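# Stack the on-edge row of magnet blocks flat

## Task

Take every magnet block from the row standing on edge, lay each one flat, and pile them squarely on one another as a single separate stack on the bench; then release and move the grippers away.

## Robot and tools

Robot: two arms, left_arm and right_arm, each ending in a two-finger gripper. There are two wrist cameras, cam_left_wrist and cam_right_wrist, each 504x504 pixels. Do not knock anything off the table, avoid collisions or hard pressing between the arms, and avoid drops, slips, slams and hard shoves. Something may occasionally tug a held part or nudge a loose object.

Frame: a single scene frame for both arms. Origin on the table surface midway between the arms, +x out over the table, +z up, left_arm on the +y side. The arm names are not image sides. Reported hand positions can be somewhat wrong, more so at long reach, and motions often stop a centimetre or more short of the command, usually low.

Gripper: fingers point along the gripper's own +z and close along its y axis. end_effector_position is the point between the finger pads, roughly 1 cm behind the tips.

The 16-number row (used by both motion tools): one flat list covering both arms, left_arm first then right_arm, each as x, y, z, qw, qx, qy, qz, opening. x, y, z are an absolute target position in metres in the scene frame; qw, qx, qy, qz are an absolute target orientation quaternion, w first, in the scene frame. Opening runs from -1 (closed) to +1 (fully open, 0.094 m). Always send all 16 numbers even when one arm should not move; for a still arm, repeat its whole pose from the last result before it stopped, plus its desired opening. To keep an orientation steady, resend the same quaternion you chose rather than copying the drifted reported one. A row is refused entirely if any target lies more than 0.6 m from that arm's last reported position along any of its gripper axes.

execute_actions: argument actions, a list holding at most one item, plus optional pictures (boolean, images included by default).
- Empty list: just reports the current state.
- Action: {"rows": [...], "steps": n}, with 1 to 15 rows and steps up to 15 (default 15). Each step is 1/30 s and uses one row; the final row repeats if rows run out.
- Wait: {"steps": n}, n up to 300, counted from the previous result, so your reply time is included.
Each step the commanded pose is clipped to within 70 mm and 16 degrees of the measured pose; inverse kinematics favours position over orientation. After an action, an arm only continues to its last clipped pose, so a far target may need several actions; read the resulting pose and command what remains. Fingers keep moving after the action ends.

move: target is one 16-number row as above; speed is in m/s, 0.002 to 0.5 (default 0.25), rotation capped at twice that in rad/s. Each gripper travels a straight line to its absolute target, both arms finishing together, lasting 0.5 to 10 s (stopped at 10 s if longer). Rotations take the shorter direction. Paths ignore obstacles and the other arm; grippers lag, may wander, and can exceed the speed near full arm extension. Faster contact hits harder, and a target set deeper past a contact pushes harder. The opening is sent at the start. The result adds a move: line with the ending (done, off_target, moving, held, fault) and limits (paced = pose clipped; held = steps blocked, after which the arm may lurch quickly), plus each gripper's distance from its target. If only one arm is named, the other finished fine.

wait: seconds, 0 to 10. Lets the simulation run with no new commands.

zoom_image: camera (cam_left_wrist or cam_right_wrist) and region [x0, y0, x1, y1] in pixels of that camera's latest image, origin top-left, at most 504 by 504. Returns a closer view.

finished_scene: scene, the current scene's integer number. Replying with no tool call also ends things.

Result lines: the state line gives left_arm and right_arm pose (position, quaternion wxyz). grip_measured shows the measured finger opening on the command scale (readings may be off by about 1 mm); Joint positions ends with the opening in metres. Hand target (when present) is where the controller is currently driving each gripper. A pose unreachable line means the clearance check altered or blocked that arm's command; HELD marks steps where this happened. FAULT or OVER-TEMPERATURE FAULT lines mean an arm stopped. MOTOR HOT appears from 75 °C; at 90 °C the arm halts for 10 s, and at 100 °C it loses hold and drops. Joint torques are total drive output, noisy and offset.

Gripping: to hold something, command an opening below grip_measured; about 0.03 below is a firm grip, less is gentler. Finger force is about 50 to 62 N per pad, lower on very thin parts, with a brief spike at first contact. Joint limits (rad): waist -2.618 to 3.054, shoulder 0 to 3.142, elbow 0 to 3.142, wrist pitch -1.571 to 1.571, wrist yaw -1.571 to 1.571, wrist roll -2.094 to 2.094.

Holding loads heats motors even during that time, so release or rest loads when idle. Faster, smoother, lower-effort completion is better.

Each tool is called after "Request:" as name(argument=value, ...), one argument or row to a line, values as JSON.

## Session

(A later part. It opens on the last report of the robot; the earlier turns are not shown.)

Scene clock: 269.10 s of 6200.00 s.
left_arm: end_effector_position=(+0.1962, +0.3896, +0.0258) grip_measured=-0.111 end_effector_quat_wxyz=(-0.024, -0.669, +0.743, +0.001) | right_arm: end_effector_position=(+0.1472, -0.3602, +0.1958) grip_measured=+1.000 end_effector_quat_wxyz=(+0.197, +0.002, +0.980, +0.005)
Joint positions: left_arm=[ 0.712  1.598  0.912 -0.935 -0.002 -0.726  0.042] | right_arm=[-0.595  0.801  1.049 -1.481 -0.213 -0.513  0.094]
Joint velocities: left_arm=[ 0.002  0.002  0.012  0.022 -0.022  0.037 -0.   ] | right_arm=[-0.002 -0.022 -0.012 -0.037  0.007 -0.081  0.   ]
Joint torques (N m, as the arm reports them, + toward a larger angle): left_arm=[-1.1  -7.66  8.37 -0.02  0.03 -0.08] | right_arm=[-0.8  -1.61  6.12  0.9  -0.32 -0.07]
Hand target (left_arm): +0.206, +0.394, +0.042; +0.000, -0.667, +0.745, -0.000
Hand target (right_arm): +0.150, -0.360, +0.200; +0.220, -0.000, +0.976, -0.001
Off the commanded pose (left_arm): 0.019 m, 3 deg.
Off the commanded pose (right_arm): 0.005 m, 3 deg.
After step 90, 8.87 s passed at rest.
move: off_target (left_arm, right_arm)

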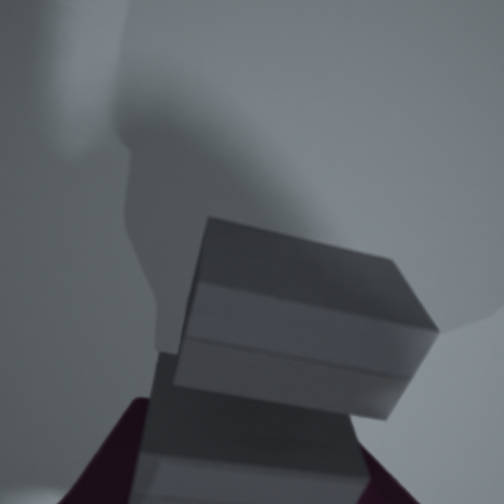

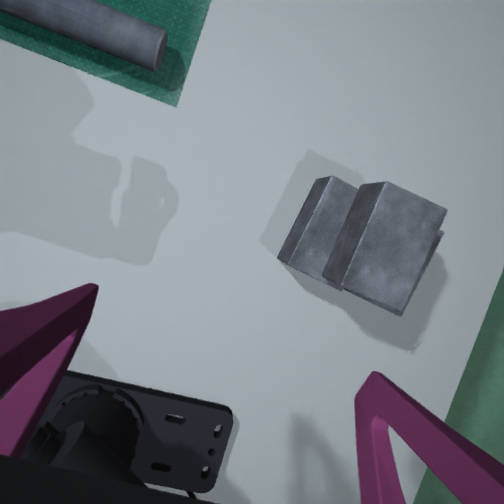

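Request:
move(
  target=[0.2, 0.39, 0.09, 0, -0.667, 0.745, 0, -0.15, 0.15, -0.36, 0.2, 0.22, 0, 0.975, 0, 1],
  speed=0.03,
)

Scene clock: 353.53 s of 6200.00 s.
left_arm: end_effector_position=(+0.1931, +0.3868, +0.0733) grip_measured=-0.111 end_effector_quat_wxyz=(-0.025, -0.669, +0.743, +0.001) | right_arm: end_effector_position=(+0.1473, -0.3601, +0.1958) grip_measured=+1.000 end_effector_quat_wxyz=(+0.197, +0.002, +0.980, +0.005)
Joint positions: left_arm=[ 0.712  1.517  1.034 -1.137 -0.002 -0.726  0.042] | right_arm=[-0.595  0.801  1.049 -1.481 -0.213 -0.513  0.094]
Joint velocities: left_arm=[-0.007  0.012 -0.022 -0.022 -0.037  0.022  0.001] | right_arm=[-0.002 -0.017 -0.027 -0.022 -0.051  0.037  0.   ]
Joint torques (N m, as the arm reports them, + toward a larger angle): left_arm=[-0.62 -7.31  8.84  0.03  0.04 -0.04] | right_arm=[-0.91 -1.65  6.08  0.89 -0.33 -0.07]
Hand target (left_arm): +0.200, +0.390, +0.090; +0.000, -0.667, +0.745, -0.000
Hand target (right_arm): +0.150, -0.360, +0.200; +0.220, -0.000, +0.976, -0.000
Off the commanded pose (left_arm): 0.018 m, 3 deg.
Off the commanded pose (right_arm): 0.005 m, 3 deg.
After step 90, 79.00 s passed at rest.
move: off_target (left_arm, right_arm)

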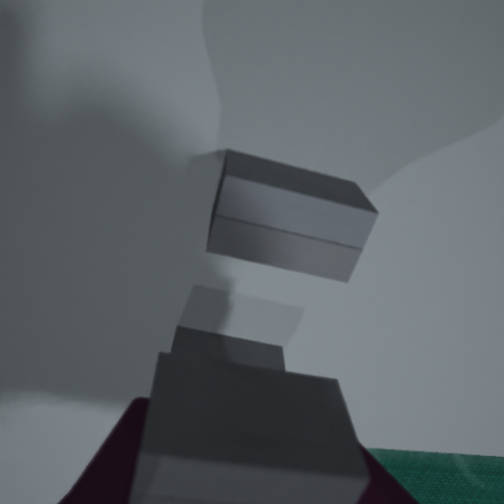

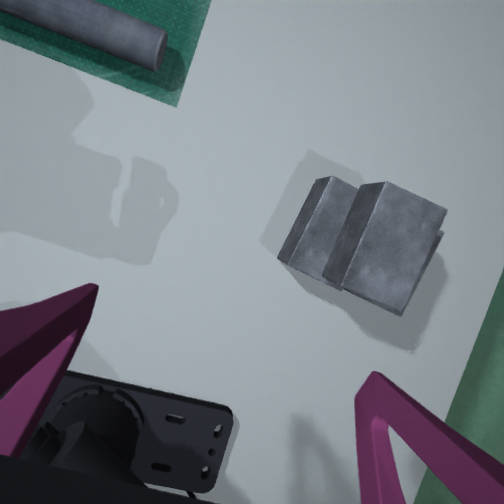

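Request:
move(
  target=[0.215, 0.29, 0.09, 0, -0.1305, 0.9914, 0, -0.15, 0.15, -0.36, 0.2, 0.22, 0, 0.975, 0, 1],
  speed=0.08,
)

Scene clock: 437.53 s of 6200.00 s.
left_arm: end_effector_position=(+0.2156, +0.2921, +0.0824) grip_measured=-0.111 end_effector_quat_wxyz=(-0.012, -0.141, +0.990, -0.001) | right_arm: end_effector_position=(+0.1473, -0.3601, +0.1958) grip_measured=+1.000 end_effector_quat_wxyz=(+0.197, +0.002, +0.980, +0.005)
Joint positions: left_arm=[ 0.292  1.367  0.942 -1.17  -0.002  0.039  0.042] | right_arm=[-0.595  0.801  1.049 -1.481 -0.213 -0.513  0.094]
Joint velocities: left_arm=[-0.007  0.022 -0.002 -0.022 -0.066  0.022  0.   ] | right_arm=[ 0.017 -0.002  0.017 -0.007 -0.037 -0.051  0.   ]
Joint torques (N m, as the arm reports them, + toward a larger angle): left_arm=[-1.04 -5.96  6.26  0.09 -0.03  0.  ] | right_arm=[-0.84 -1.63  6.1   0.9  -0.3  -0.06]
Hand target (left_arm): +0.216, +0.290, +0.090; +0.001, -0.131, +0.991, +0.003
Hand target (right_arm): +0.150, -0.360, +0.200; +0.220, -0.000, +0.976, -0.000
Off the commanded pose (left_arm): 0.008 m, 2 deg.
Off the commanded pose (right_arm): 0.005 m, 3 deg.
After step 90, 73.17 s passed at rest.
move: off_target (right_arm)

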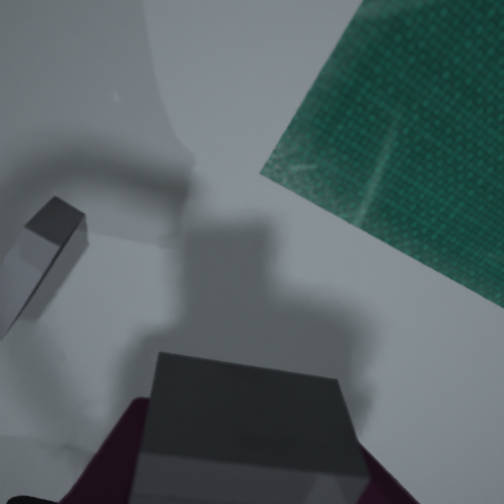

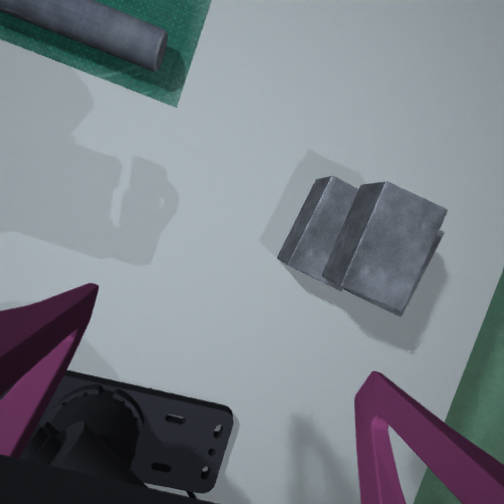

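Request:
zoom_image(
  camera="cam_left_wrist",
  region=[0, 170, 160, 360],
)

Region (0, 170, 160, 360) of cam_left_wrist's 504x504 image, scaled by 2.653, with more detail than that image has; it fills the left 424 columns of this view, and the rest is white.

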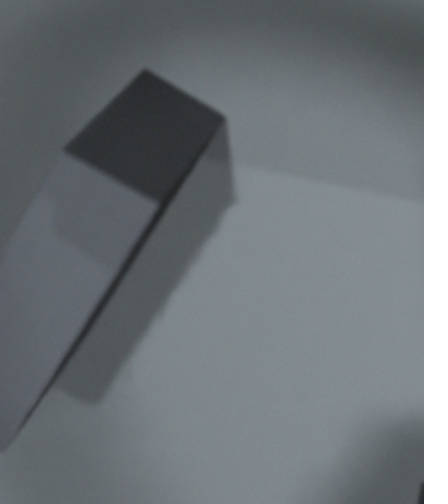

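Request:
move(
  target=[0.215, 0.29, 0.022, 0, -0.1305, 0.9914, 0, -0.15, 0.15, -0.36, 0.2, 0.22, 0, 0.975, 0, 1],
  speed=0.05,
)

Scene clock: 452.33 s of 6200.00 s.
left_arm: end_effector_position=(+0.2083, +0.2897, +0.0210) grip_measured=-0.111 end_effector_quat_wxyz=(-0.012, -0.137, +0.991, -0.001) | right_arm: end_effector_position=(+0.1473, -0.3601, +0.1958) grip_measured=+1.000 end_effector_quat_wxyz=(+0.197, +0.002, +0.980, +0.005)
Joint positions: left_arm=[ 0.292  1.418  0.726 -0.903 -0.002  0.047  0.042] | right_arm=[-0.595  0.801  1.049 -1.481 -0.214 -0.513  0.094]
Joint velocities: left_arm=[-0.007  0.002 -0.012  0.007 -0.007 -0.066 -0.001] | right_arm=[-0.007  0.012  0.012  0.022  0.037 -0.037  0.   ]
Joint torques (N m, as the arm reports them, + toward a larger angle): left_arm=[-0.72 -3.2   5.83  0.38  0.01  0.03] | right_arm=[-0.95 -1.63  6.2   0.91 -0.32 -0.06]
Hand target (left_arm): +0.215, +0.290, +0.022; -0.000, -0.131, +0.991, -0.000
Hand target (right_arm): +0.150, -0.360, +0.200; +0.220, -0.000, +0.976, -0.000
Off the commanded pose (left_arm): 0.007 m, 2 deg.
Off the commanded pose (right_arm): 0.005 m, 3 deg.
After step 90, 10.10 s passed at rest.
move: off_target (right_arm)

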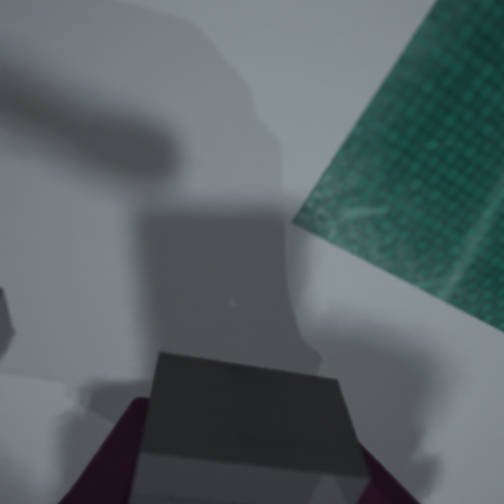

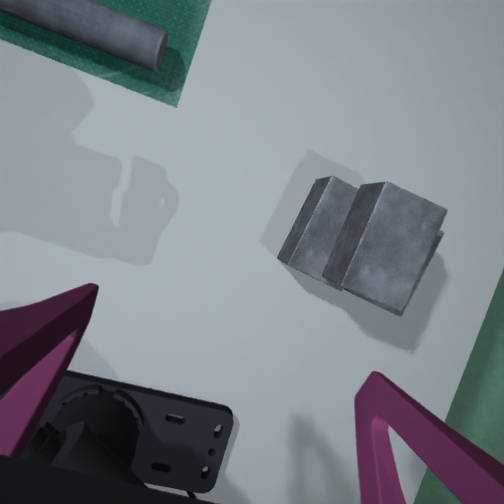

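Request:
move(
  target=[0.213, 0.29, 0.014, 0, -0.1305, 0.9914, 0, -0.15, 0.15, -0.36, 0.2, 0.22, 0, 0.975, 0, 1],
  speed=0.02,
)

Scene clock: 457.70 s of 6200.00 s.
left_arm: end_effector_position=(+0.2094, +0.2900, +0.0164) grip_measured=-0.111 end_effector_quat_wxyz=(-0.005, -0.136, +0.991, +0.000) | right_arm: end_effector_position=(+0.1473, -0.3601, +0.1958) grip_measured=+1.000 end_effector_quat_wxyz=(+0.197, +0.002, +0.980, +0.005)
Joint positions: left_arm=[ 0.292  1.418  0.706 -0.869 -0.002  0.049  0.042] | right_arm=[-0.595  0.801  1.049 -1.481 -0.213 -0.513  0.094]
Joint velocities: left_arm=[-0.007 -0.002 -0.002 -0.051 -0.066 -0.037 -0.   ] | right_arm=[-0.012  0.007  0.012 -0.066 -0.007 -0.022  0.   ]
Joint torques (N m, as the arm reports them, + toward a larger angle): left_arm=[-0.4  -2.56  5.12  0.43  0.02  0.03] | right_arm=[-0.91 -1.51  6.11  0.88 -0.31 -0.04]
Hand target (left_arm): +0.213, +0.290, +0.014; -0.000, -0.131, +0.991, -0.000
Hand target (right_arm): +0.150, -0.360, +0.200; +0.220, -0.000, +0.976, -0.000
Off the commanded pose (left_arm): 0.004 m, 1 deg.
Off the commanded pose (right_arm): 0.005 m, 3 deg.
After step 90, 0.80 s passed at rest.
move: off_target (right_arm)

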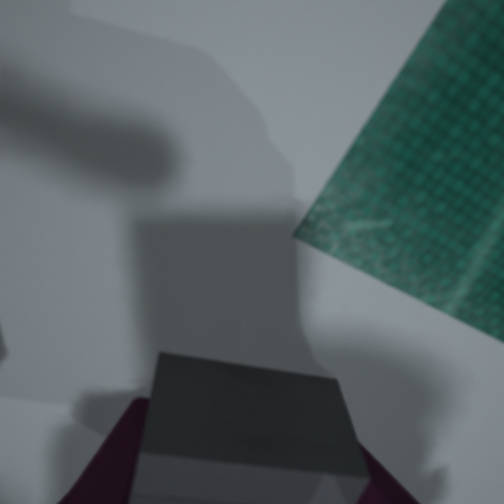

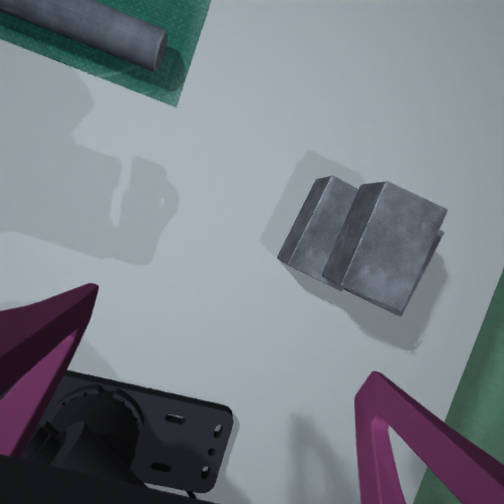

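Request:
move(
  target=[0.213, 0.29, 0.014, 0, -0.1305, 0.9914, 0, 0.35, 0.15, -0.36, 0.2, 0.22, 0, 0.975, 0, 1],
  speed=0.02,
)

Scene clock: 462.50 s of 6200.00 s.
left_arm: end_effector_position=(+0.2096, +0.2901, +0.0164) grip_measured=+0.347 end_effector_quat_wxyz=(-0.005, -0.135, +0.991, +0.000) | right_arm: end_effector_position=(+0.1472, -0.3602, +0.1958) grip_measured=+1.000 end_effector_quat_wxyz=(+0.197, +0.002, +0.980, +0.005)
Joint positions: left_arm=[ 0.292  1.418  0.706 -0.868 -0.002  0.05   0.063] | right_arm=[-0.595  0.801  1.049 -1.481 -0.213 -0.513  0.094]
Joint velocities: left_arm=[ 0.007 -0.007  0.007 -0.051  0.037  0.037  0.   ] | right_arm=[ 0.002  0.002  0.002 -0.051 -0.051 -0.066  0.   ]
Joint torques (N m, as the arm reports them, + toward a larger angle): left_arm=[-0.41 -2.61  5.12  0.43  0.02 -0.01] | right_arm=[-0.86 -1.72  6.12  0.89 -0.31 -0.05]
Hand target (left_arm): +0.213, +0.290, +0.014; +0.000, -0.131, +0.991, -0.000
Hand target (right_arm): +0.150, -0.360, +0.200; +0.220, -0.000, +0.976, -0.000
Off the commanded pose (left_arm): 0.004 m, 1 deg.
Off the commanded pose (right_arm): 0.005 m, 3 deg.
After step 90, 0.37 s passed at rest.
move: off_target (right_arm)

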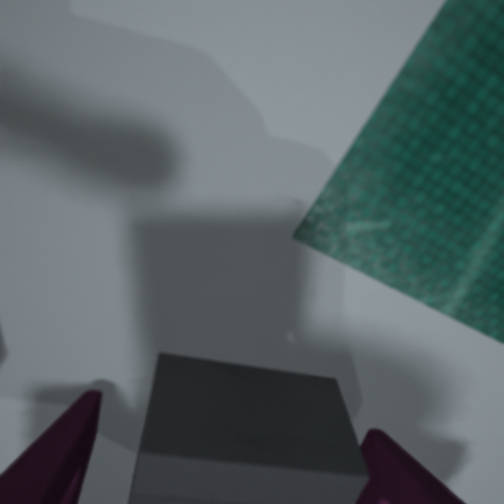

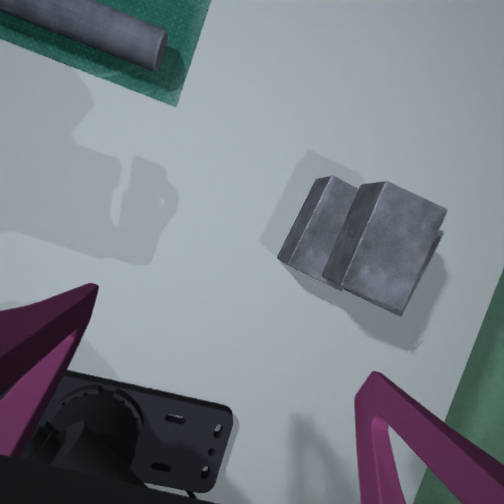

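Request:
move(
  target=[0.213, 0.29, 0.085, 0, -0.1305, 0.9914, 0, 0.35, 0.15, -0.36, 0.2, 0.22, 0, 0.975, 0, 1],
  speed=0.1,
)

Scene clock: 490.53 s of 6200.00 s.
left_arm: end_effector_position=(+0.2065, +0.2891, +0.0738) grip_measured=+0.347 end_effector_quat_wxyz=(-0.020, -0.135, +0.991, -0.003) | right_arm: end_effector_position=(+0.1473, -0.3601, +0.1958) grip_measured=+1.000 end_effector_quat_wxyz=(+0.197, +0.002, +0.980, +0.005)
Joint positions: left_arm=[ 0.292  1.352  0.895 -1.154 -0.002  0.05   0.063] | right_arm=[-0.595  0.801  1.049 -1.481 -0.213 -0.513  0.094]
Joint velocities: left_arm=[ 0.007  0.002  0.007 -0.081  0.022 -0.007  0.   ] | right_arm=[ 0.012 -0.017 -0.012  0.066 -0.022 -0.051  0.   ]
Joint torques (N m, as the arm reports them, + toward a larger angle): left_arm=[-0.36 -5.06  8.06  0.14  0.    0.04] | right_arm=[-0.91 -1.68  6.09  0.89 -0.33 -0.05]
Hand target (left_arm): +0.212, +0.290, +0.085; -0.000, -0.130, +0.991, -0.000
Hand target (right_arm): +0.150, -0.360, +0.200; +0.220, -0.000, +0.976, -0.000
Off the commanded pose (left_arm): 0.013 m, 2 deg.
Off the commanded pose (right_arm): 0.005 m, 3 deg.
After step 90, 23.77 s passed at rest.
move: off_target (left_arm, right_arm)

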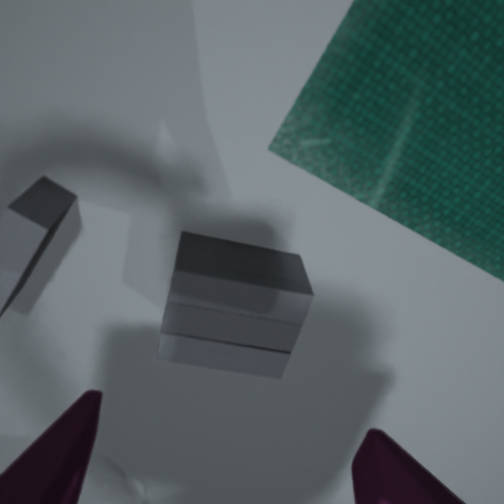

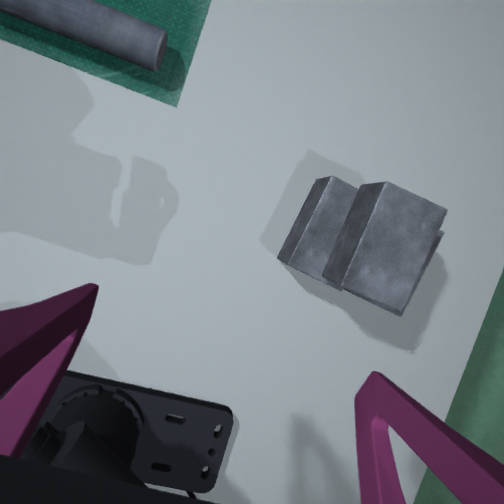

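Request:
zoom_image(
  camera="cam_left_wrist",
  region=[130, 210, 340, 400],
)

Region (130, 210, 340, 400) of cam_left_wrist's 504x504 image, scaled by 2.400, with more detail than that image has; it fills the top 456 rows of this view, and the rest is white.

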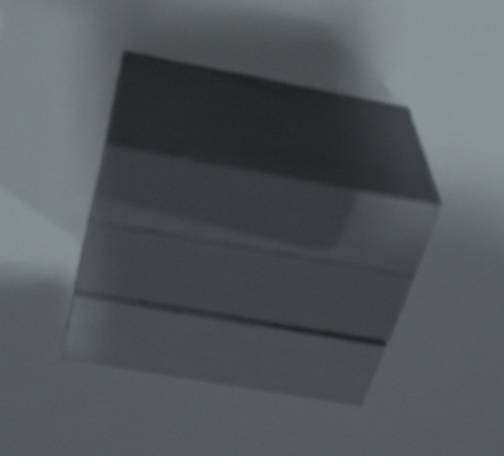

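Request:
move(
  target=[0.213, 0.29, 0.065, -0.1721, -0.1328, 0.9758, -0.0234, 0.35, 0.15, -0.36, 0.2, 0.22, 0, 0.975, 0, 1],
  speed=0.08,
)

Scene clock: 582.07 s of 6200.00 s.
left_arm: end_effector_position=(+0.2089, +0.2891, +0.0598) grip_measured=+0.347 end_effector_quat_wxyz=(-0.174, -0.135, +0.975, -0.029) | right_arm: end_effector_position=(+0.1473, -0.3601, +0.1958) grip_measured=+1.000 end_effector_quat_wxyz=(+0.197, +0.002, +0.980, +0.005)
Joint positions: left_arm=[ 0.286  1.689  1.092 -1.328 -0.004  0.04   0.063] | right_arm=[-0.595  0.801  1.049 -1.481 -0.213 -0.513  0.094]
Joint velocities: left_arm=[-0.002 -0.002  0.002  0.037 -0.037 -0.022  0.001] | right_arm=[-0.002 -0.002 -0.017 -0.051 -0.022 -0.007  0.   ]
Joint torques (N m, as the arm reports them, + toward a larger angle): left_arm=[-1.13 -5.06  7.43 -0.48 -0.1  -0.08] | right_arm=[-0.88 -1.65  6.13  0.9  -0.31 -0.05]
Hand target (left_arm): +0.213, +0.290, +0.065; -0.172, -0.131, +0.976, -0.022
Hand target (right_arm): +0.150, -0.360, +0.200; +0.220, -0.000, +0.976, -0.000
Off the commanded pose (left_arm): 0.007 m, 1 deg.
Off the commanded pose (right_arm): 0.005 m, 3 deg.
After step 90, 86.23 s passed at rest.
move: off_target (right_arm)

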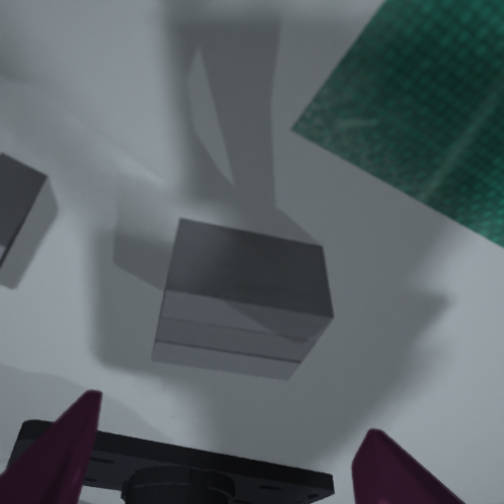

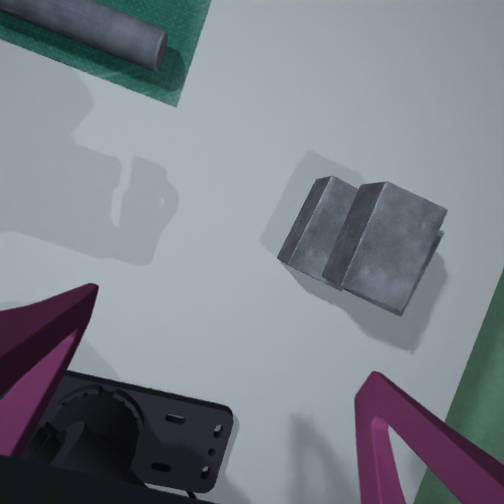

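Request:
move(
  target=[0.214, 0.291, 0.018, -0.1721, -0.1328, 0.9758, -0.0234, 0.35, 0.15, -0.36, 0.2, 0.22, 0, 0.975, 0, 1],
  speed=0.04,
)

Scene clock: 587.07 s of 6200.00 s.
left_arm: end_effector_position=(+0.2124, +0.2902, +0.0206) grip_measured=+0.347 end_effector_quat_wxyz=(-0.175, -0.135, +0.975, -0.029) | right_arm: end_effector_position=(+0.1473, -0.3601, +0.1958) grip_measured=+1.000 end_effector_quat_wxyz=(+0.197, +0.002, +0.980, +0.005)
Joint positions: left_arm=[ 0.286  1.77   1.015 -1.173 -0.004  0.04   0.063] | right_arm=[-0.595  0.801  1.049 -1.481 -0.213 -0.513  0.094]
Joint velocities: left_arm=[ 0.017  0.007  0.012  0.007 -0.007 -0.007 -0.001] | right_arm=[-0.032 -0.017 -0.007  0.022  0.022  0.007  0.   ]
Joint torques (N m, as the arm reports them, + toward a larger angle): left_arm=[-0.7  -5.48  4.24 -0.22 -0.07 -0.07] | right_arm=[-0.87 -1.63  6.05  0.89 -0.3  -0.05]
Hand target (left_arm): +0.214, +0.291, +0.018; -0.172, -0.133, +0.976, -0.023
Hand target (right_arm): +0.150, -0.360, +0.200; +0.220, -0.000, +0.976, -0.000
Off the commanded pose (left_arm): 0.003 m, 1 deg.
Off the commanded pose (right_arm): 0.005 m, 3 deg.
After step 90, 0.53 s passed at rest.
move: off_target (right_arm)

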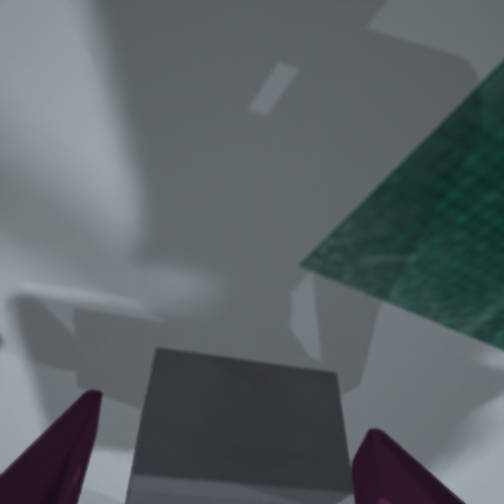

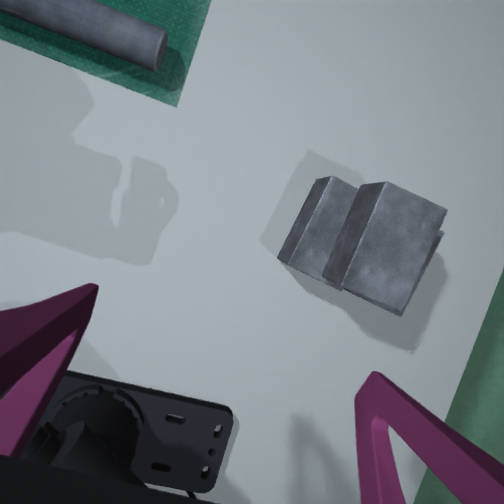

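Request:
move(
  target=[0.2125, 0.2906, 0.0135, -0.1721, -0.1328, 0.9758, -0.0234, 0.35, 0.15, -0.36, 0.2, 0.22, 0, 0.975, 0, 1],
  speed=0.02,
)

Scene clock: 592.47 s of 6200.00 s.
left_arm: end_effector_position=(+0.2118, +0.2900, +0.0171) grip_measured=+0.347 end_effector_quat_wxyz=(-0.173, -0.135, +0.975, -0.029) | right_arm: end_effector_position=(+0.1473, -0.3601, +0.1958) grip_measured=+1.000 end_effector_quat_wxyz=(+0.197, +0.002, +0.980, +0.005)
Joint positions: left_arm=[ 0.286  1.77   1.001 -1.154 -0.004  0.04   0.063] | right_arm=[-0.595  0.801  1.049 -1.481 -0.213 -0.513  0.094]
Joint velocities: left_arm=[ 0.007 -0.007 -0.007  0.022 -0.037  0.022 -0.001] | right_arm=[-0.002  0.007 -0.012 -0.007  0.007 -0.007  0.   ]
Joint torques (N m, as the arm reports them, + toward a larger angle): left_arm=[-0.65 -5.08  4.14 -0.19 -0.09 -0.08] | right_arm=[-0.81 -1.71  6.07  0.89 -0.34 -0.06]
Hand target (left_arm): +0.213, +0.291, +0.014; -0.172, -0.133, +0.976, -0.023
Hand target (right_arm): +0.150, -0.360, +0.200; +0.220, -0.000, +0.976, -0.000
Off the commanded pose (left_arm): 0.004 m, 1 deg.
Off the commanded pose (right_arm): 0.005 m, 3 deg.
After step 90, 0.97 s passed at rest.
move: off_target (right_arm)

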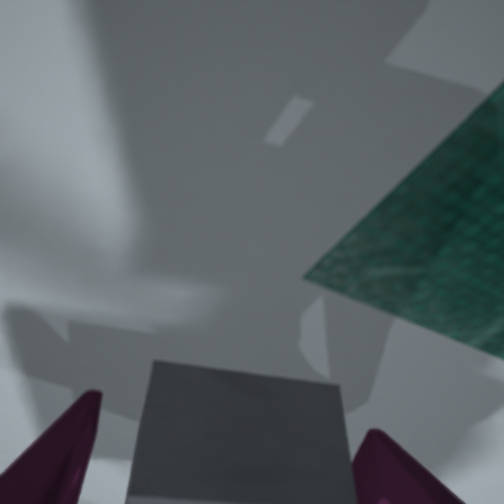

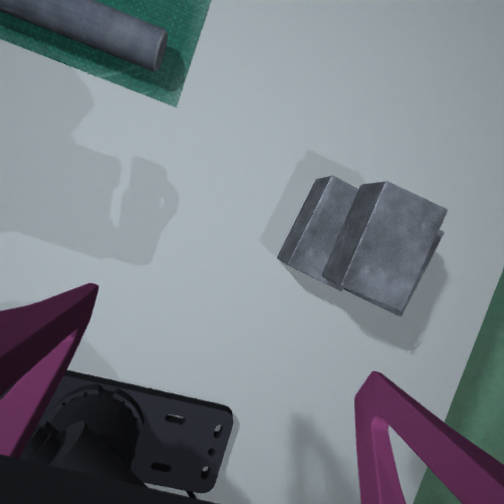

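Request:
move(
  target=[0.2125, 0.2906, 0.0135, -0.1721, -0.1328, 0.9758, -0.0234, -0.15, 0.15, -0.36, 0.2, 0.22, 0, 0.975, 0, 1],
  speed=0.02,
)

Scene clock: 596.73 s of 6200.00 s.
left_arm: end_effector_position=(+0.2121, +0.2903, +0.0170) grip_measured=-0.111 end_effector_quat_wxyz=(-0.172, -0.135, +0.975, -0.028) | right_arm: end_effector_position=(+0.1472, -0.3602, +0.1958) grip_measured=+1.000 end_effector_quat_wxyz=(+0.197, +0.002, +0.980, +0.005)
Joint positions: left_arm=[ 0.286  1.77   1.001 -1.152 -0.005  0.04   0.042] | right_arm=[-0.595  0.801  1.049 -1.481 -0.213 -0.513  0.094]
Joint velocities: left_arm=[ 0.002 -0.012 -0.022  0.007 -0.007 -0.037  0.   ] | right_arm=[0.002 0.007 0.012 0.022 0.007 0.007 0.   ]
Joint torques (N m, as the arm reports them, + toward a larger angle): left_arm=[-0.61 -5.15  4.16 -0.19 -0.09 -0.08] | right_arm=[-0.88 -1.57  6.12  0.9  -0.3  -0.04]
Hand target (left_arm): +0.213, +0.291, +0.014; -0.172, -0.133, +0.976, -0.023
Hand target (right_arm): +0.150, -0.360, +0.200; +0.220, -0.000, +0.976, -0.000
Off the commanded pose (left_arm): 0.003 m, 1 deg.
Off the commanded pose (right_arm): 0.005 m, 3 deg.
move: off_target (right_arm)

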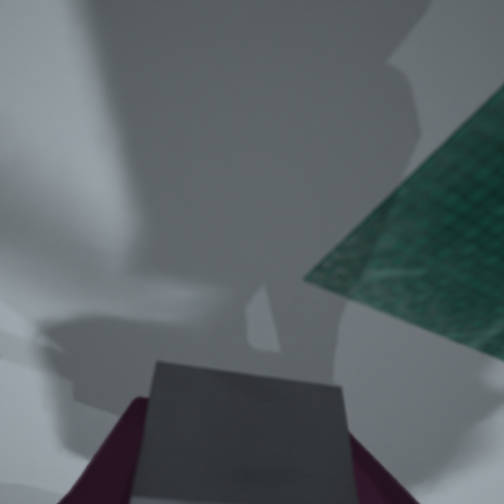

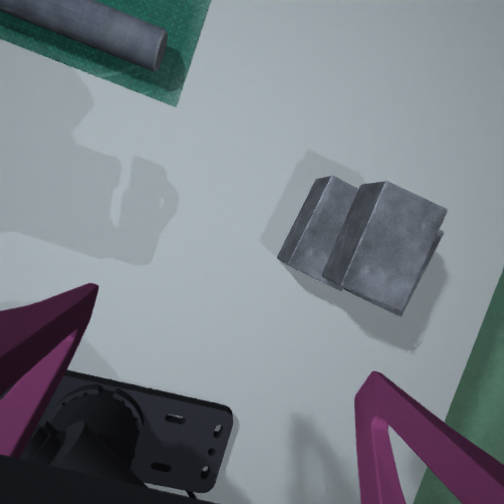

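Request:
move(
  target=[0.2125, 0.2906, 0.09, -0.1721, -0.1328, 0.9758, -0.0234, -0.15, 0.15, -0.36, 0.2, 0.22, 0, 0.975, 0, 1],
  speed=0.05,
)

Scene clock: 604.30 s of 6200.00 s.
left_arm: end_effector_position=(+0.2097, +0.2895, +0.0763) grip_measured=-0.111 end_effector_quat_wxyz=(-0.185, -0.134, +0.973, -0.031) | right_arm: end_effector_position=(+0.1473, -0.3601, +0.1958) grip_measured=+1.000 end_effector_quat_wxyz=(+0.197, +0.002, +0.980, +0.005)
Joint positions: left_arm=[ 0.286  1.695  1.159 -1.413 -0.005  0.04   0.042] | right_arm=[-0.595  0.801  1.049 -1.481 -0.213 -0.513  0.094]
Joint velocities: left_arm=[-0.002  0.002 -0.007  0.007  0.037  0.051  0.001] | right_arm=[-0.007 -0.002 -0.002  0.007 -0.022  0.066  0.   ]
Joint torques (N m, as the arm reports them, + toward a larger angle): left_arm=[-0.65 -8.03  7.77 -0.69 -0.07 -0.06] | right_arm=[-0.89 -1.75  6.09  0.9  -0.31 -0.06]
Hand target (left_arm): +0.212, +0.290, +0.090; -0.172, -0.133, +0.976, -0.023
Hand target (right_arm): +0.150, -0.360, +0.200; +0.220, -0.000, +0.976, -0.000
Off the commanded pose (left_arm): 0.014 m, 2 deg.
Off the commanded pose (right_arm): 0.005 m, 3 deg.
After step 90, 2.63 s passed at rest.
move: off_target (left_arm, right_arm)

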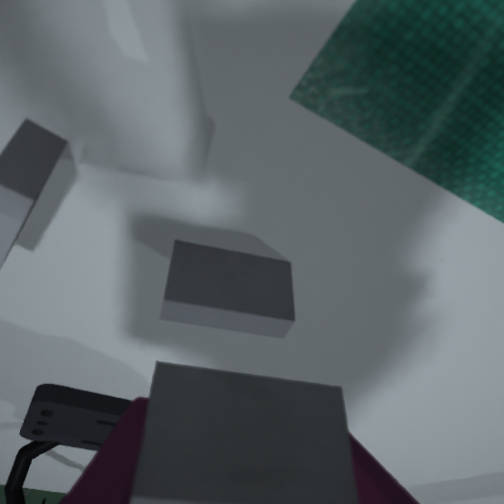

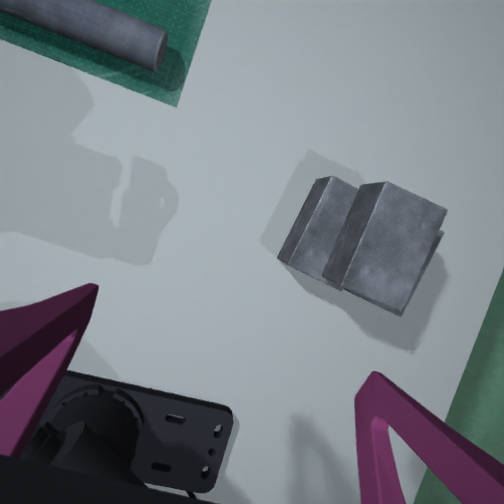

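Request:
zoom_image(
  camera="cam_left_wrist",
  region=[120, 200, 380, 420],
)

Region (120, 200, 380, 420) of cam_left_wrist's 504x504 image, scaled by 1.938, with more detail than that image has; it fills the top 426 rows of this view, and the rest is white.

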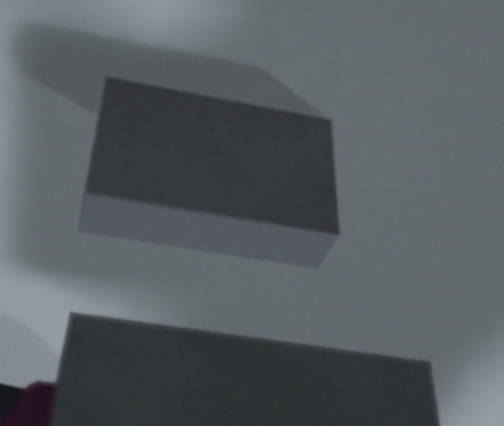

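Request:
move(
  target=[0.2125, 0.2906, 0.09, -0.1721, -0.1328, 0.9758, -0.0234, -0.15, 0.21, 0.03, 0.16, 0.5, -0.5, 0.5, 0.5, 1],
  speed=0.2,
)

Scene clock: 648.67 s of 6200.00 s.
left_arm: end_effector_position=(+0.2096, +0.2895, +0.0764) grip_measured=-0.111 end_effector_quat_wxyz=(-0.186, -0.134, +0.973, -0.031) | right_arm: end_effector_position=(+0.2054, +0.0195, +0.1527) grip_measured=+1.000 end_effector_quat_wxyz=(+0.490, -0.498, +0.518, +0.494)
Joint positions: left_arm=[ 0.286  1.695  1.159 -1.414 -0.005  0.04   0.042] | right_arm=[ 0.645  1.707  0.421  1.237 -0.868 -0.015  0.094]
Joint velocities: left_arm=[-0.002 -0.002  0.012  0.007 -0.007  0.007 -0.   ] | right_arm=[-0.007 -0.012 -0.017  0.022  0.051 -0.095  0.   ]
Joint torques (N m, as the arm reports them, + toward a larger angle): left_arm=[-0.63 -7.97  7.65 -0.68 -0.08 -0.07] | right_arm=[ 0.71 -4.46  7.7   1.6  -0.12  0.1 ]
Hand target (left_arm): +0.212, +0.290, +0.090; -0.172, -0.133, +0.976, -0.024
Hand target (right_arm): +0.206, +0.026, +0.163; +0.499, -0.501, +0.501, +0.500
Off the commanded pose (left_arm): 0.014 m, 2 deg.
Off the commanded pose (right_arm): 0.014 m, 2 deg.
After step 90, 35.97 s passed at rest.
move: off_target (left_arm, right_arm)

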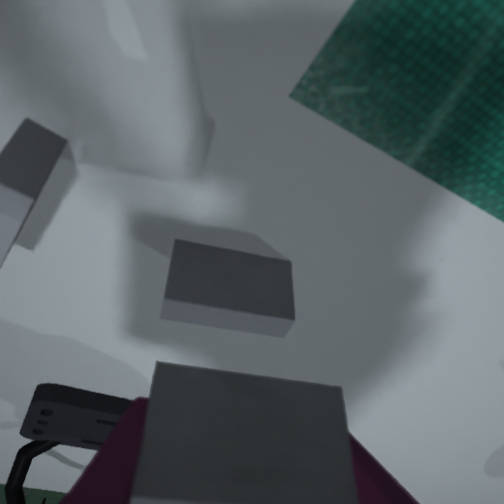

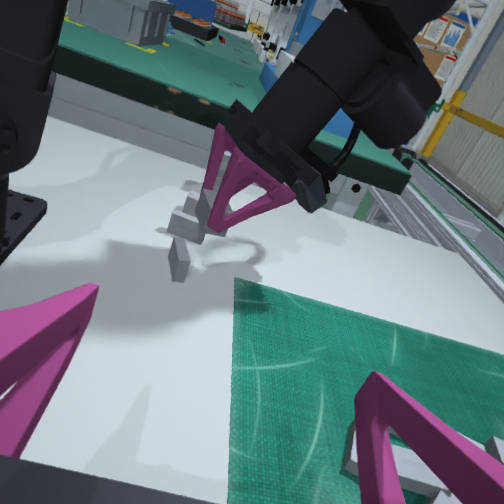

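Request:
execute_actions(
  actions=[],
)

Scene clock: 664.47 s of 6200.00 s.
left_arm: end_effector_position=(+0.2096, +0.2895, +0.0764) grip_measured=-0.111 end_effector_quat_wxyz=(-0.186, -0.134, +0.973, -0.031) | right_arm: end_effector_position=(+0.2054, +0.0195, +0.1533) grip_measured=+1.000 end_effector_quat_wxyz=(+0.491, -0.498, +0.517, +0.494)
Joint positions: left_arm=[ 0.286  1.695  1.159 -1.414 -0.005  0.04   0.042] | right_arm=[ 0.645  1.708  0.421  1.241 -0.868 -0.013  0.094]
Joint velocities: left_arm=[-0.002  0.002 -0.012 -0.022 -0.051 -0.066  0.001] | right_arm=[-0.012 -0.017 -0.012 -0.081 -0.007 -0.037  0.   ]
Joint torques (N m, as the arm reports them, + toward a larger angle): left_arm=[-0.54 -8.01  7.65 -0.69 -0.08 -0.07] | right_arm=[ 0.83 -4.46  7.73  1.58 -0.1   0.11]
Hand target (left_arm): +0.212, +0.290, +0.090; -0.172, -0.133, +0.976, -0.024
Hand target (right_arm): +0.206, +0.026, +0.163; +0.499, -0.501, +0.501, +0.500
Off the commanded pose (left_arm): 0.014 m, 2 deg.
Off the commanded pose (right_arm): 0.013 m, 2 deg.
Steps of this call (steps 1 to 90: nothing new was sent; then 12.80 s passed at rest). Readings (end_effector_position):
1: left_arm (+0.2096, +0.2895, +0.0764) | right_arm (+0.2054, +0.0195, +0.1528)
2: left_arm (+0.2096, +0.2895, +0.0764) | right_arm (+0.2054, +0.0195, +0.1529)
4: left_arm (+0.2096, +0.2895, +0.0764) | right_arm (+0.2055, +0.0195, +0.1530)
8: left_arm (+0.2096, +0.2895, +0.0764) | right_arm (+0.2054, +0.0195, +0.1531)
90: the state above

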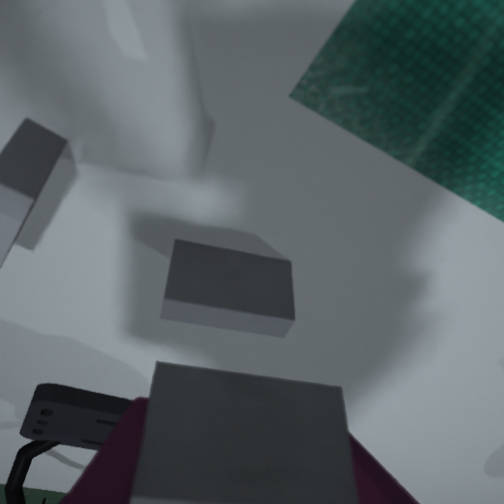

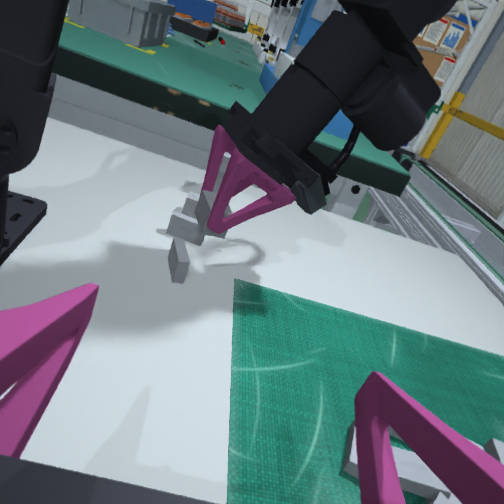

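Request:
zoom_image(
  camera="cam_right_wrist",
  region=[150, 110, 330, 300],
)

Region (150, 110, 330, 300) of cam_right_wrist's 504x504 image, scaled by 2.653, with more detail than that image has; it fills the left 477 columns of this view, and the rest is white.

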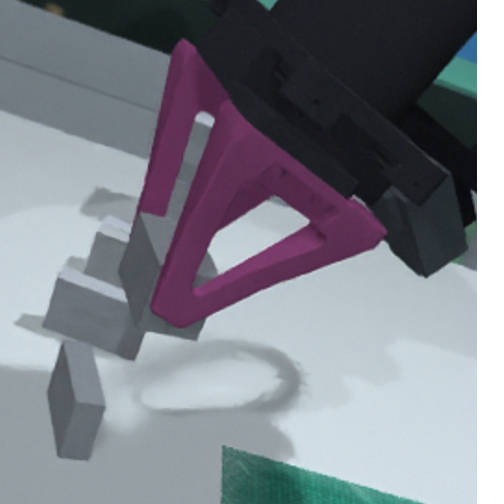

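Request:
move(
  target=[0.380,0.354,0.085,0.5665,-0.1281,0.8091,0.0897,-0.15,0.21,0.03,0.16,0.5,-0.5,0.5,0.5,1],
  speed=0.3,
)

Scene clock: 705.93 s of 6200.00 s.
left_arm: end_effector_position=(+0.3740, +0.3498, +0.0623) grip_measured=-0.111 end_effector_quat_wxyz=(+0.534, -0.139, +0.830, +0.079) | right_arm: end_effector_position=(+0.2095, +0.0229, +0.1518) grip_measured=+1.000 end_effector_quat_wxyz=(+0.493, -0.497, +0.515, +0.495)
Joint positions: left_arm=[ 0.322  1.577  0.306  0.84   0.035 -0.002  0.042] | right_arm=[ 0.645  1.738  0.439  1.26  -0.868 -0.011  0.094]
Joint velocities: left_arm=[ 0.012 -0.012  0.002  0.022 -0.007 -0.037 -0.   ] | right_arm=[-0.012 -0.002 -0.007 -0.037 -0.081  0.051  0.   ]
Joint torques (N m, as the arm reports them, + toward a larger angle): left_arm=[ 0.85 -4.03  5.14  2.26  0.09 -0.09] | right_arm=[ 1.04 -4.66  7.43  1.6  -0.03  0.11]
Hand target (left_arm): +0.381, +0.355, +0.081; +0.566, -0.137, +0.808, +0.083
Hand target (right_arm): +0.210, +0.030, +0.160; +0.500, -0.500, +0.500, +0.500
Off the commanded pose (left_arm): 0.024 m, 5 deg.
Off the commanded pose (right_arm): 0.011 m, 2 deg.
After step 90, 34.80 s passed at rest.
move: off_target (left_arm, right_arm); limits=paced

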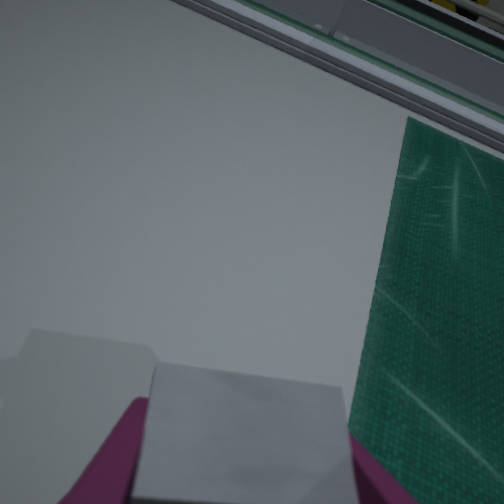

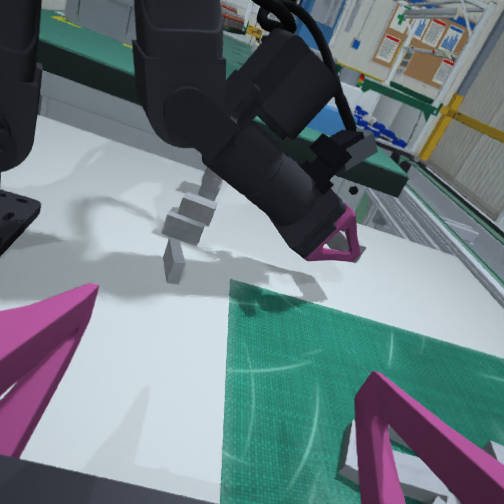

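Request:
zoom_image(
  camera="cam_right_wrist",
  region=[260, 150, 420, 310],
)

Region (260, 150, 420, 310) of cam_right_wrist's 504x504 image, scaled by 3.150, with more detail than that image has.

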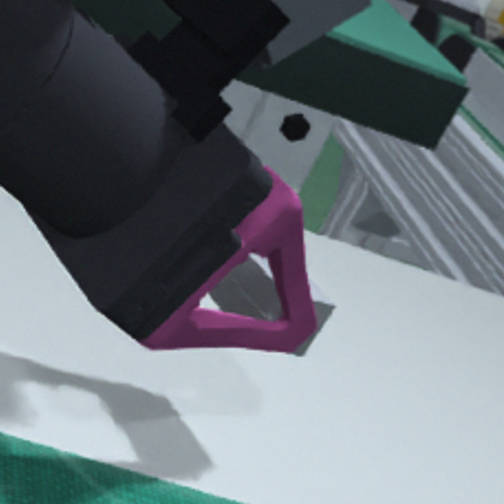

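Request:
move(
  target=[0.382,0.355,0.035,0.5979,-0.1245,0.7862,0.0947,-0.15,0.21,0.03,0.16,0.5,-0.5,0.5,0.5,1],
  speed=0.1,
)

Scene clock: 715.03 s of 6200.00 s.
left_arm: end_effector_position=(+0.3773, +0.3504, +0.0152) grip_measured=-0.111 end_effector_quat_wxyz=(+0.567, -0.131, +0.808, +0.086) | right_arm: end_effector_position=(+0.2095, +0.0229, +0.1520) grip_measured=+1.000 end_effector_quat_wxyz=(+0.493, -0.497, +0.515, +0.495)
Joint positions: left_arm=[0.322 2.055 0.259 1.447 0.038 0.004 0.042] | right_arm=[ 0.645  1.738  0.439  1.262 -0.868 -0.011  0.094]
Joint velocities: left_arm=[ 0.002 -0.002 -0.002 -0.007 -0.007  0.022 -0.   ] | right_arm=[ 0.002  0.002  0.012  0.022 -0.066  0.037  0.   ]
Joint torques (N m, as the arm reports them, + toward a larger angle): left_arm=[ 1.02 -5.47  1.82  2.32  0.11  0.04] | right_arm=[ 0.97 -4.68  7.45  1.58 -0.06  0.11]
Hand target (left_arm): +0.382, +0.355, +0.033; +0.597, -0.125, +0.787, +0.094
Hand target (right_arm): +0.210, +0.030, +0.160; +0.500, -0.500, +0.500, +0.500
Off the commanded pose (left_arm): 0.021 m, 4 deg.
Off the commanded pose (right_arm): 0.011 m, 2 deg.
After step 90, 4.57 s passed at rest.
move: off_target (left_arm, right_arm)

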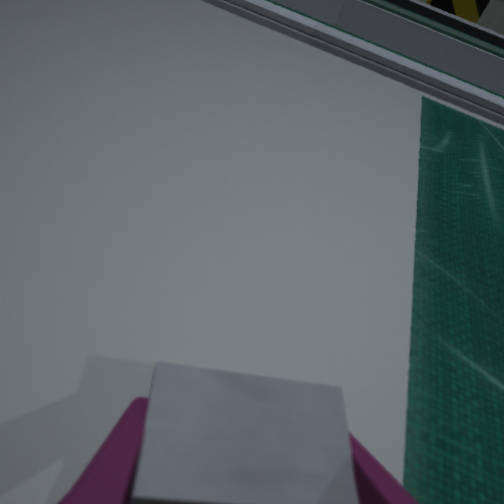

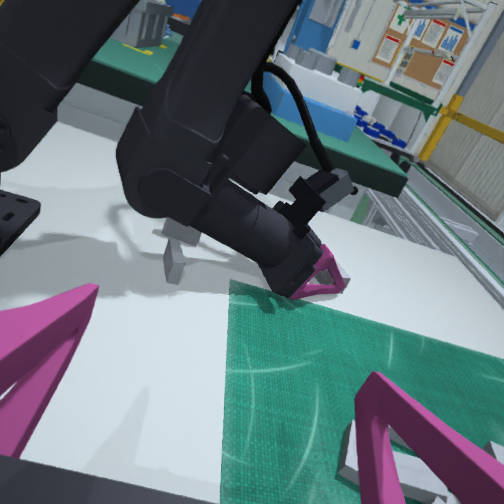

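Request:
zoom_image(
  camera="cam_right_wrist",
  region=[250, 200, 400, 330],
)

Request:
zoom_image(
  camera="cam_right_wrist",
  region=[90, 120, 290, 320],
)

Region (250, 200, 400, 330) of cam_right_wrist's 504x504 image, scaled by 3.360, with more detail than that image has; it fills the top 437 rows of this view, and the rest is white.

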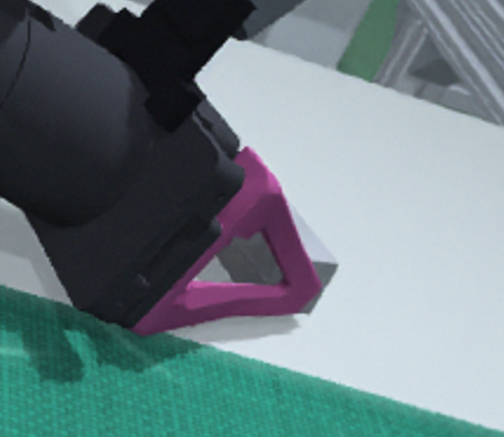

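Region (90, 120, 290, 320) of cam_right_wrist's 504x504 image, scaled by 2.520, with more detail than that image has.

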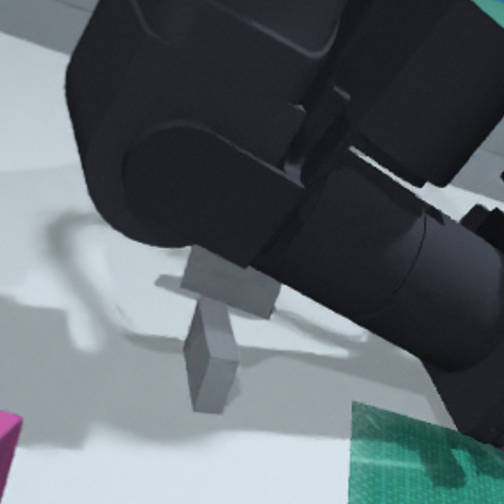

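Request:
execute_actions(
  actions=[
    {"rows": [[0.382,0.355,0.031,0.5979,-0.1245,0.7862,0.0947,-0.15,0.21,0.03,0.16,0.5,-0.5,0.5,0.5,1],[0.382,0.355,0.030,0.5979,-0.1245,0.7862,0.0947,-0.15,0.21,0.03,0.16,0.5,-0.5,0.5,0.5,1],[0.382,0.355,0.029,0.5979,-0.1245,0.7862,0.0947,-0.15,0.21,0.03,0.16,0.5,-0.5,0.5,0.5,1],[0.382,0.355,0.028,0.5979,-0.1245,0.7862,0.0947,-0.15,0.21,0.03,0.16,0.5,-0.5,0.5,0.5,1],[0.382,0.355,0.027,0.5979,-0.1245,0.7862,0.0947,-0.15,0.21,0.03,0.16,0.5,-0.5,0.5,0.5,1],[0.382,0.355,0.026,0.5979,-0.1245,0.7862,0.0947,-0.15,0.21,0.03,0.16,0.5,-0.5,0.5,0.5,1],[0.382,0.355,0.025,0.5979,-0.1245,0.7862,0.0947,-0.15,0.21,0.03,0.16,0.5,-0.5,0.5,0.5,1]], "steps": 15},
  ],
)

Scene clock: 831.93 s of 6200.00 s.
left_arm: end_effector_position=(+0.3770, +0.3501, +0.0112) grip_measured=-0.111 end_effector_quat_wxyz=(+0.570, -0.129, +0.807, +0.087) | right_arm: end_effector_position=(+0.2095, +0.0229, +0.1520) grip_measured=+1.000 end_effector_quat_wxyz=(+0.493, -0.497, +0.515, +0.495)
Joint positions: left_arm=[0.322 2.098 0.259 1.497 0.039 0.008 0.042] | right_arm=[ 0.645  1.738  0.439  1.262 -0.868 -0.011  0.094]
Joint velocities: left_arm=[ 0.002 -0.007  0.012  0.051 -0.037 -0.007  0.   ] | right_arm=[ 0.002 -0.012  0.007 -0.022 -0.022  0.022  0.   ]
Joint torques (N m, as the arm reports them, + toward a larger angle): left_arm=[ 0.91 -5.32  2.14  2.18  0.06  0.01] | right_arm=[ 0.97 -4.67  7.43  1.58 -0.07  0.11]
Hand target (left_arm): +0.382, +0.355, +0.025; +0.594, -0.125, +0.789, +0.094
Hand target (right_arm): +0.210, +0.030, +0.160; +0.500, -0.500, +0.500, +0.500
Off the commanded pose (left_arm): 0.015 m, 4 deg.
Off the commanded pose (right_arm): 0.011 m, 2 deg.
joint sent to its limit (left arm) — the command would take joint 4 (wrist pitch) past its upper limit, so that joint was sent only as far as its limit.
Steps of this call (steps 1 to 90: nothing new was sent; then 113.40 s passed at rest; steps 91 to 105: all 15 steps of this action). Readings (end_effector_position):
91: left_arm (+0.3775, +0.3504, +0.0156) | right_arm (+0.2095, +0.0229, +0.1520)
92: left_arm (+0.3775, +0.3504, +0.0150) | right_arm (+0.2095, +0.0229, +0.1520)
94: left_arm (+0.3768, +0.3502, +0.0121) | right_arm (+0.2095, +0.0229, +0.1520)
98: left_arm (+0.3769, +0.3500, +0.0110) | right_arm (+0.2095, +0.0229, +0.1520)
105: the state above

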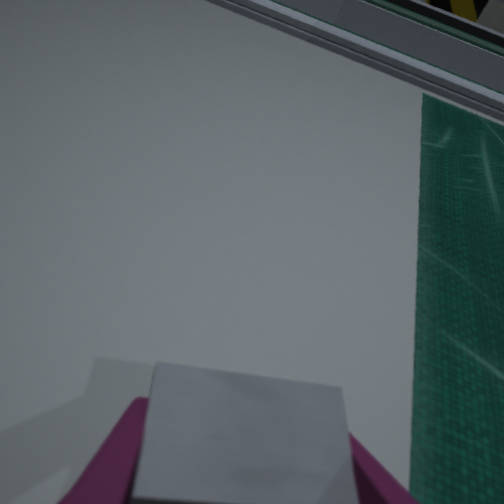

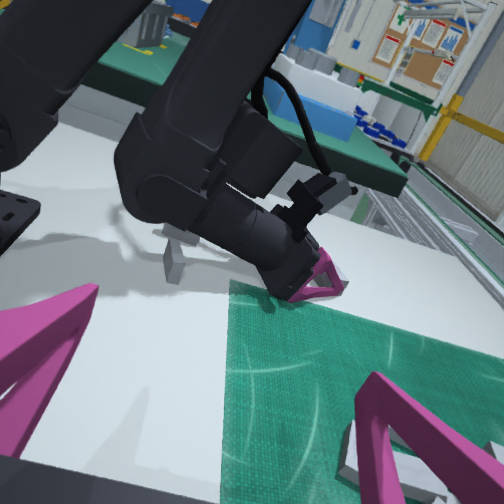

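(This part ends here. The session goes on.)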